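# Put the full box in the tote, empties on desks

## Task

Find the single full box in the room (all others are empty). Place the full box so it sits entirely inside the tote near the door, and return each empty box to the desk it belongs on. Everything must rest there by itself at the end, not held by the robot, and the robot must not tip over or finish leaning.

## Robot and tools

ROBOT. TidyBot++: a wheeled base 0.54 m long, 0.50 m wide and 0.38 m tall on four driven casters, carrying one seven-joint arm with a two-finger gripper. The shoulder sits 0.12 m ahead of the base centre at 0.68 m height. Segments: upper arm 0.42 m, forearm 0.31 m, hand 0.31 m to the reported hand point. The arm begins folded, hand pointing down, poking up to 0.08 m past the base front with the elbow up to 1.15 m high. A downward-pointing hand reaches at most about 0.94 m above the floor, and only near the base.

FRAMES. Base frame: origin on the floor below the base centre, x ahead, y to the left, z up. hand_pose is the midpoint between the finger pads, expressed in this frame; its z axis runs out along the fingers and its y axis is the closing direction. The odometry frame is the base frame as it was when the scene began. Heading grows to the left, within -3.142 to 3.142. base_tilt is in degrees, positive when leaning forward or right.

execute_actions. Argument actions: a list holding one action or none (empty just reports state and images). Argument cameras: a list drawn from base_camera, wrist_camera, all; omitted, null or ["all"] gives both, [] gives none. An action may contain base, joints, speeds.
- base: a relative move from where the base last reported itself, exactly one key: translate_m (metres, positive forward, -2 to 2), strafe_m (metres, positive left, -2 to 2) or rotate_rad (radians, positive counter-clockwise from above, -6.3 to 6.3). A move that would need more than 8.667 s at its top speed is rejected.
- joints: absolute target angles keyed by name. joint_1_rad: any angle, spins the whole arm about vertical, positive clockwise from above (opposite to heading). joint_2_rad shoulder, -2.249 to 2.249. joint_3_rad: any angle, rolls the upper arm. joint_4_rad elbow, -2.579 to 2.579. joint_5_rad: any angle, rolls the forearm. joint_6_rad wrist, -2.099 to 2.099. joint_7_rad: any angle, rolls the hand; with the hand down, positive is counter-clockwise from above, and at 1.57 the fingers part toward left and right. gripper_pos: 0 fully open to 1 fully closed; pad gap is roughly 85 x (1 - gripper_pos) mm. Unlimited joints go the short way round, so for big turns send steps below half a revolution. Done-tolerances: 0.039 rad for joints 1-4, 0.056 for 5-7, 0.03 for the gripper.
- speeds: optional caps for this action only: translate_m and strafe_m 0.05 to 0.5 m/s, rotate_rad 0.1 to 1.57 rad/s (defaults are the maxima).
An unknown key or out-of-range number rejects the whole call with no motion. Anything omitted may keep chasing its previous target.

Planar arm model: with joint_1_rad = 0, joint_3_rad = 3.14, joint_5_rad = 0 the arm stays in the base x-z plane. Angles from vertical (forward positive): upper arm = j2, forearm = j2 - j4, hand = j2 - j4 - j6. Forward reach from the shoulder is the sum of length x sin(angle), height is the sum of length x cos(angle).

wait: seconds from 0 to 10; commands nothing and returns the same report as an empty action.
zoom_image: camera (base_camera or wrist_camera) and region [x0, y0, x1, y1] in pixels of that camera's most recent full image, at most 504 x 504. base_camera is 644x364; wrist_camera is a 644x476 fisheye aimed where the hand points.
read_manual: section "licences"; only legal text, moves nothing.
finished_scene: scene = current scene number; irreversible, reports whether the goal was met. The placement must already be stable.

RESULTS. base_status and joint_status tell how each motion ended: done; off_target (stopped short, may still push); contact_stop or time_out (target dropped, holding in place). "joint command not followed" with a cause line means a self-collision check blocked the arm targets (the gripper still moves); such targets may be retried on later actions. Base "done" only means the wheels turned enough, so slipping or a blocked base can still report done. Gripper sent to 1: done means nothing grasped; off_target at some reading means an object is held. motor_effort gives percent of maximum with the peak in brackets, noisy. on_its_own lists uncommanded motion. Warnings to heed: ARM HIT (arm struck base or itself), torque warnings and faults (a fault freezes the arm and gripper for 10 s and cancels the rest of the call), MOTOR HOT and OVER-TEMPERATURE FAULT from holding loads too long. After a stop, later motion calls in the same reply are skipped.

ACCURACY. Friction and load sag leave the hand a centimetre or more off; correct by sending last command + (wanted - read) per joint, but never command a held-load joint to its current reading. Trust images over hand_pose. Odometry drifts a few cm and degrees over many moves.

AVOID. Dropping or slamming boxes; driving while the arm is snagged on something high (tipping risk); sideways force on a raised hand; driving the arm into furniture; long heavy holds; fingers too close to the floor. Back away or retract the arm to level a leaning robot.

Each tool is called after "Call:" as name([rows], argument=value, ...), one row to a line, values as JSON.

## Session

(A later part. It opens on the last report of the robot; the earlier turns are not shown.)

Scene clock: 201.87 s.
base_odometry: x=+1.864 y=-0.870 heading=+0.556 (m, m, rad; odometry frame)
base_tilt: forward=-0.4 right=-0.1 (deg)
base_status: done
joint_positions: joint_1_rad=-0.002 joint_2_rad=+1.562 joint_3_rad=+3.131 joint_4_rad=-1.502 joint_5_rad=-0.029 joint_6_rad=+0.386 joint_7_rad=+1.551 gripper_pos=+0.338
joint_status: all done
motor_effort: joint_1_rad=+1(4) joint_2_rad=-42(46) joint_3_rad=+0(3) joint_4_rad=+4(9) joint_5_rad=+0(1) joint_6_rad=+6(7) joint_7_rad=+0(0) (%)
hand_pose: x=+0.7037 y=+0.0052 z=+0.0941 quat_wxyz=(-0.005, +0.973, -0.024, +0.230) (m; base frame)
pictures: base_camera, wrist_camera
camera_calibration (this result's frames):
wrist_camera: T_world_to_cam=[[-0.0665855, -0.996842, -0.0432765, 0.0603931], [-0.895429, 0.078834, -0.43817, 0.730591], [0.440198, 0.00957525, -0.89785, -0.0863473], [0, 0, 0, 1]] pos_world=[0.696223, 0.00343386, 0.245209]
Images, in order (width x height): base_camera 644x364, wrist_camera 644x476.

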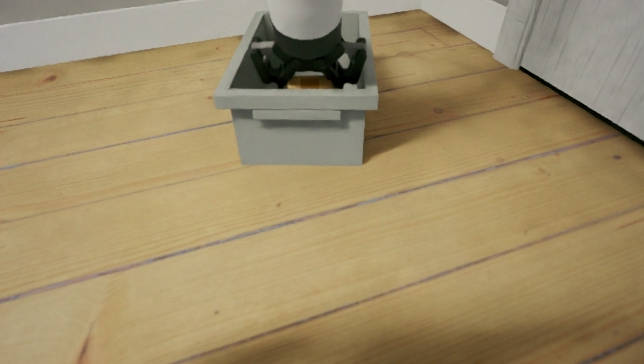

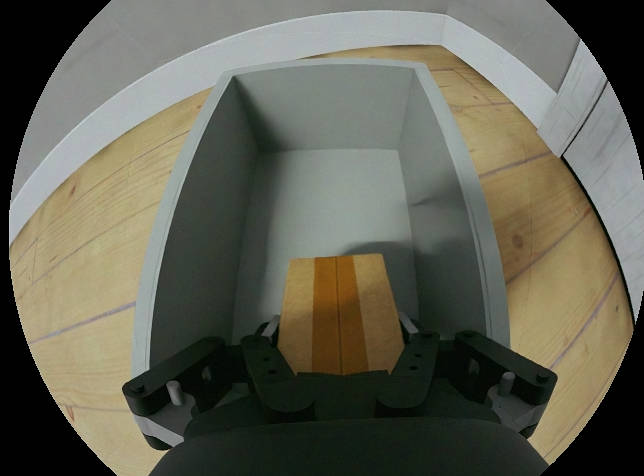

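Box is near the front end; move forward a bit, then release.

Call:
execute_actions([
  {"base":{"translate_m":0.04},"speeds":{"translate_m":0.05}},
], cameras=[])

Call:
execute_actions([
  {"joints":{"gripper_pos":0.15}},
], cameras=[])

Call:
execute_actions([
  {"joints":{"joint_2_rad":1.2,"joint_6_rad":0.08}},
], cameras=[])

Call:
execute_actions([
  {"base":{"translate_m":-0.12}},
])

Scene clock: 203.57 s.
base_odometry: x=+1.898 y=-0.849 heading=+0.556 (m, m, rad; odometry frame)
base_tilt: forward=-0.4 right=-0.1 (deg)
base_status: done
joint_positions: joint_1_rad=-0.002 joint_2_rad=+1.561 joint_3_rad=+3.131 joint_4_rad=-1.498 joint_5_rad=-0.029 joint_6_rad=+0.388 joint_7_rad=+1.551 gripper_pos=+0.338
joint_status: not commanded
motor_effort: joint_1_rad=+1(1) joint_2_rad=-41(43) joint_3_rad=+0(1) joint_4_rad=+5(6) joint_5_rad=-1(1) joint_6_rad=+6(7) joint_7_rad=+0(0) (%)
hand_pose: x=+0.7063 y=+0.0052 z=+0.0950 quat_wxyz=(-0.005, +0.972, -0.024, +0.233) (m; base frame)
pictures: none
No camera images: the call's "cameras" was empty. Leave "cameras" out to get every camera's image.

Scene clock: 204.70 s.
base_odometry: x=+1.898 y=-0.849 heading=+0.556 (m, m, rad; odometry frame)
base_tilt: forward=-0.4 right=-0.1 (deg)
base_status: not commanded
joint_positions: joint_1_rad=-0.002 joint_2_rad=+1.547 joint_3_rad=+3.131 joint_4_rad=-1.495 joint_5_rad=-0.029 joint_6_rad=+0.397 joint_7_rad=+1.551 gripper_pos=+0.150
joint_status: all done
motor_effort: joint_1_rad=+1(0) joint_2_rad=-39(41) joint_3_rad=+0(1) joint_4_rad=+5(5) joint_5_rad=-1(1) joint_6_rad=+5(6) joint_7_rad=+0(0) (%)
hand_pose: x=+0.7193 y=+0.0051 z=+0.1056 quat_wxyz=(-0.006, +0.969, -0.024, +0.246) (m; base frame)
pictures: none
No camera images: the call's "cameras" was empty. Leave "cameras" out to get every camera's image.

Scene clock: 206.33 s.
base_odometry: x=+1.898 y=-0.849 heading=+0.556 (m, m, rad; odometry frame)
base_tilt: forward=-0.4 right=-0.1 (deg)
base_status: not commanded
joint_positions: joint_1_rad=-0.002 joint_2_rad=+1.199 joint_3_rad=+3.131 joint_4_rad=-1.487 joint_5_rad=-0.029 joint_6_rad=+0.103 joint_7_rad=+1.551 gripper_pos=+0.150
joint_status: all done
motor_effort: joint_1_rad=+1(1) joint_2_rad=-42(42) joint_3_rad=+0(1) joint_4_rad=+10(11) joint_5_rad=+0(1) joint_6_rad=+5(6) joint_7_rad=+0(0) (%)
hand_pose: x=+0.8145 y=+0.0081 z=+0.2886 quat_wxyz=(-0.011, +0.961, -0.022, +0.276) (m; base frame)
pictures: none
No camera images: the call's "cameras" was empty. Leave "cameras" out to get every camera's image.

Scene clock: 207.73 s.
base_odometry: x=+1.796 y=-0.912 heading=+0.556 (m, m, rad; odometry frame)
base_tilt: forward=-0.4 right=-0.1 (deg)
base_status: done
joint_positions: joint_1_rad=-0.002 joint_2_rad=+1.199 joint_3_rad=+3.131 joint_4_rad=-1.486 joint_5_rad=-0.029 joint_6_rad=+0.101 joint_7_rad=+1.551 gripper_pos=+0.150
joint_status: not commanded
motor_effort: joint_1_rad=+1(1) joint_2_rad=-41(44) joint_3_rad=+0(2) joint_4_rad=+11(12) joint_5_rad=-1(1) joint_6_rad=+5(6) joint_7_rad=+0(0) (%)
hand_pose: x=+0.8139 y=+0.0082 z=+0.2882 quat_wxyz=(-0.011, +0.961, -0.022, +0.275) (m; base frame)
pictures: base_camera, wrist_camera
camera_calibration (this result's frames):
wrist_camera: T_world_to_cam=[[-0.0568552, -0.996778, -0.0565785, 0.075054], [-0.851726, 0.0779925, -0.518151, 0.901485], [0.520894, 0.0187298, -0.853416, -0.039233], [0, 0, 0, 1]] pos_world=[0.792522, 0.00523789, 0.43787]
Images, in order (width x height): base_camera 644x364, wrist_camera 644x476.

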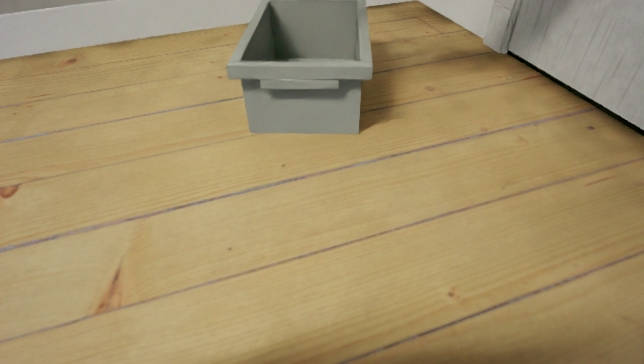

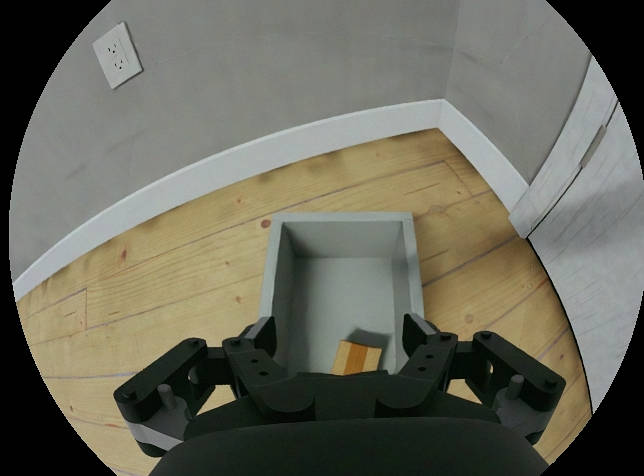

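Verify it lies flat.

Call:
execute_actions([
  {"base":{"translate_m":0.2},"joints":{"joint_2_rad":0.9,"joint_6_rad":0.2},"speeds":{"translate_m":0.15}},
])

Scene clock: 209.83 s.
base_odometry: x=+1.966 y=-0.807 heading=+0.556 (m, m, rad; odometry frame)
base_tilt: forward=-0.4 right=-0.1 (deg)
base_status: done
joint_positions: joint_1_rad=-0.002 joint_2_rad=+0.898 joint_3_rad=+3.131 joint_4_rad=-1.480 joint_5_rad=-0.029 joint_6_rad=+0.184 joint_7_rad=+1.551 gripper_pos=+0.150
joint_status: all done
motor_effort: joint_1_rad=+0(0) joint_2_rad=-41(46) joint_3_rad=+0(1) joint_4_rad=+16(17) joint_5_rad=-1(1) joint_6_rad=+8(9) joint_7_rad=+0(0) (%)
hand_pose: x=+0.9180 y=+0.0076 z=+0.5350 quat_wxyz=(-0.014, +0.890, -0.021, +0.456) (m; base frame)
pictures: base_camera, wrist_camera
camera_calibration (this result's frames):
wrist_camera: T_world_to_cam=[[-0.0334016, -0.996735, -0.0735091, 0.0818127], [-0.590311, 0.0790251, -0.803298, 1.03066], [0.806484, 0.0165618, -0.591024, -0.285332], [0, 0, 0, 1]] pos_world=[0.841258, 0.00482341, 0.665301]
Images, in order (width x height): base_camera 644x364, wrist_camera 644x476.

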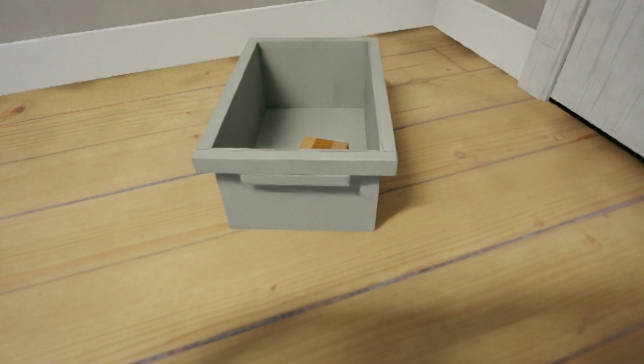

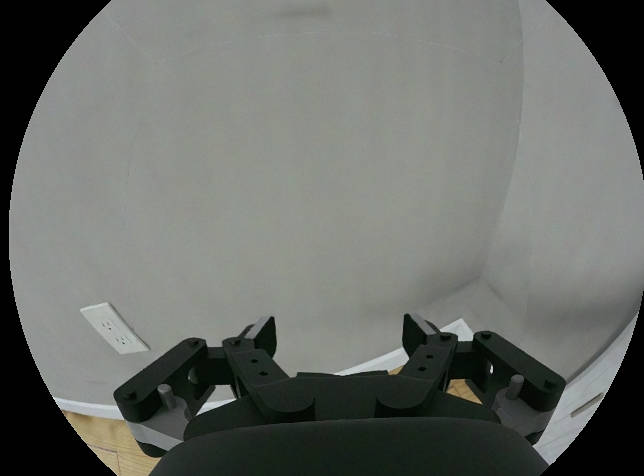

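Call:
execute_actions([
  {"base":{"translate_m":-0.15}},
], cameras=[])

Call:
finished_scene(scene=2)

Scene clock: 211.53 s.
base_odometry: x=+1.839 y=-0.886 heading=+0.556 (m, m, rad; odometry frame)
base_tilt: forward=-0.4 right=-0.1 (deg)
base_status: done
joint_positions: joint_1_rad=-0.002 joint_2_rad=+0.898 joint_3_rad=+3.131 joint_4_rad=-1.480 joint_5_rad=-0.029 joint_6_rad=+0.184 joint_7_rad=+1.551 gripper_pos=+0.150
joint_status: not commanded
motor_effort: joint_1_rad=+1(3) joint_2_rad=-42(43) joint_3_rad=-1(1) joint_4_rad=+17(18) joint_5_rad=-1(1) joint_6_rad=+8(8) joint_7_rad=+0(0) (%)
hand_pose: x=+0.9180 y=+0.0076 z=+0.5350 quat_wxyz=(-0.014, +0.890, -0.021, +0.456) (m; base frame)
pictures: none
No camera images: the call's "cameras" was empty. Leave "cameras" out to get every camera's image.

The scene is finished: the task was done.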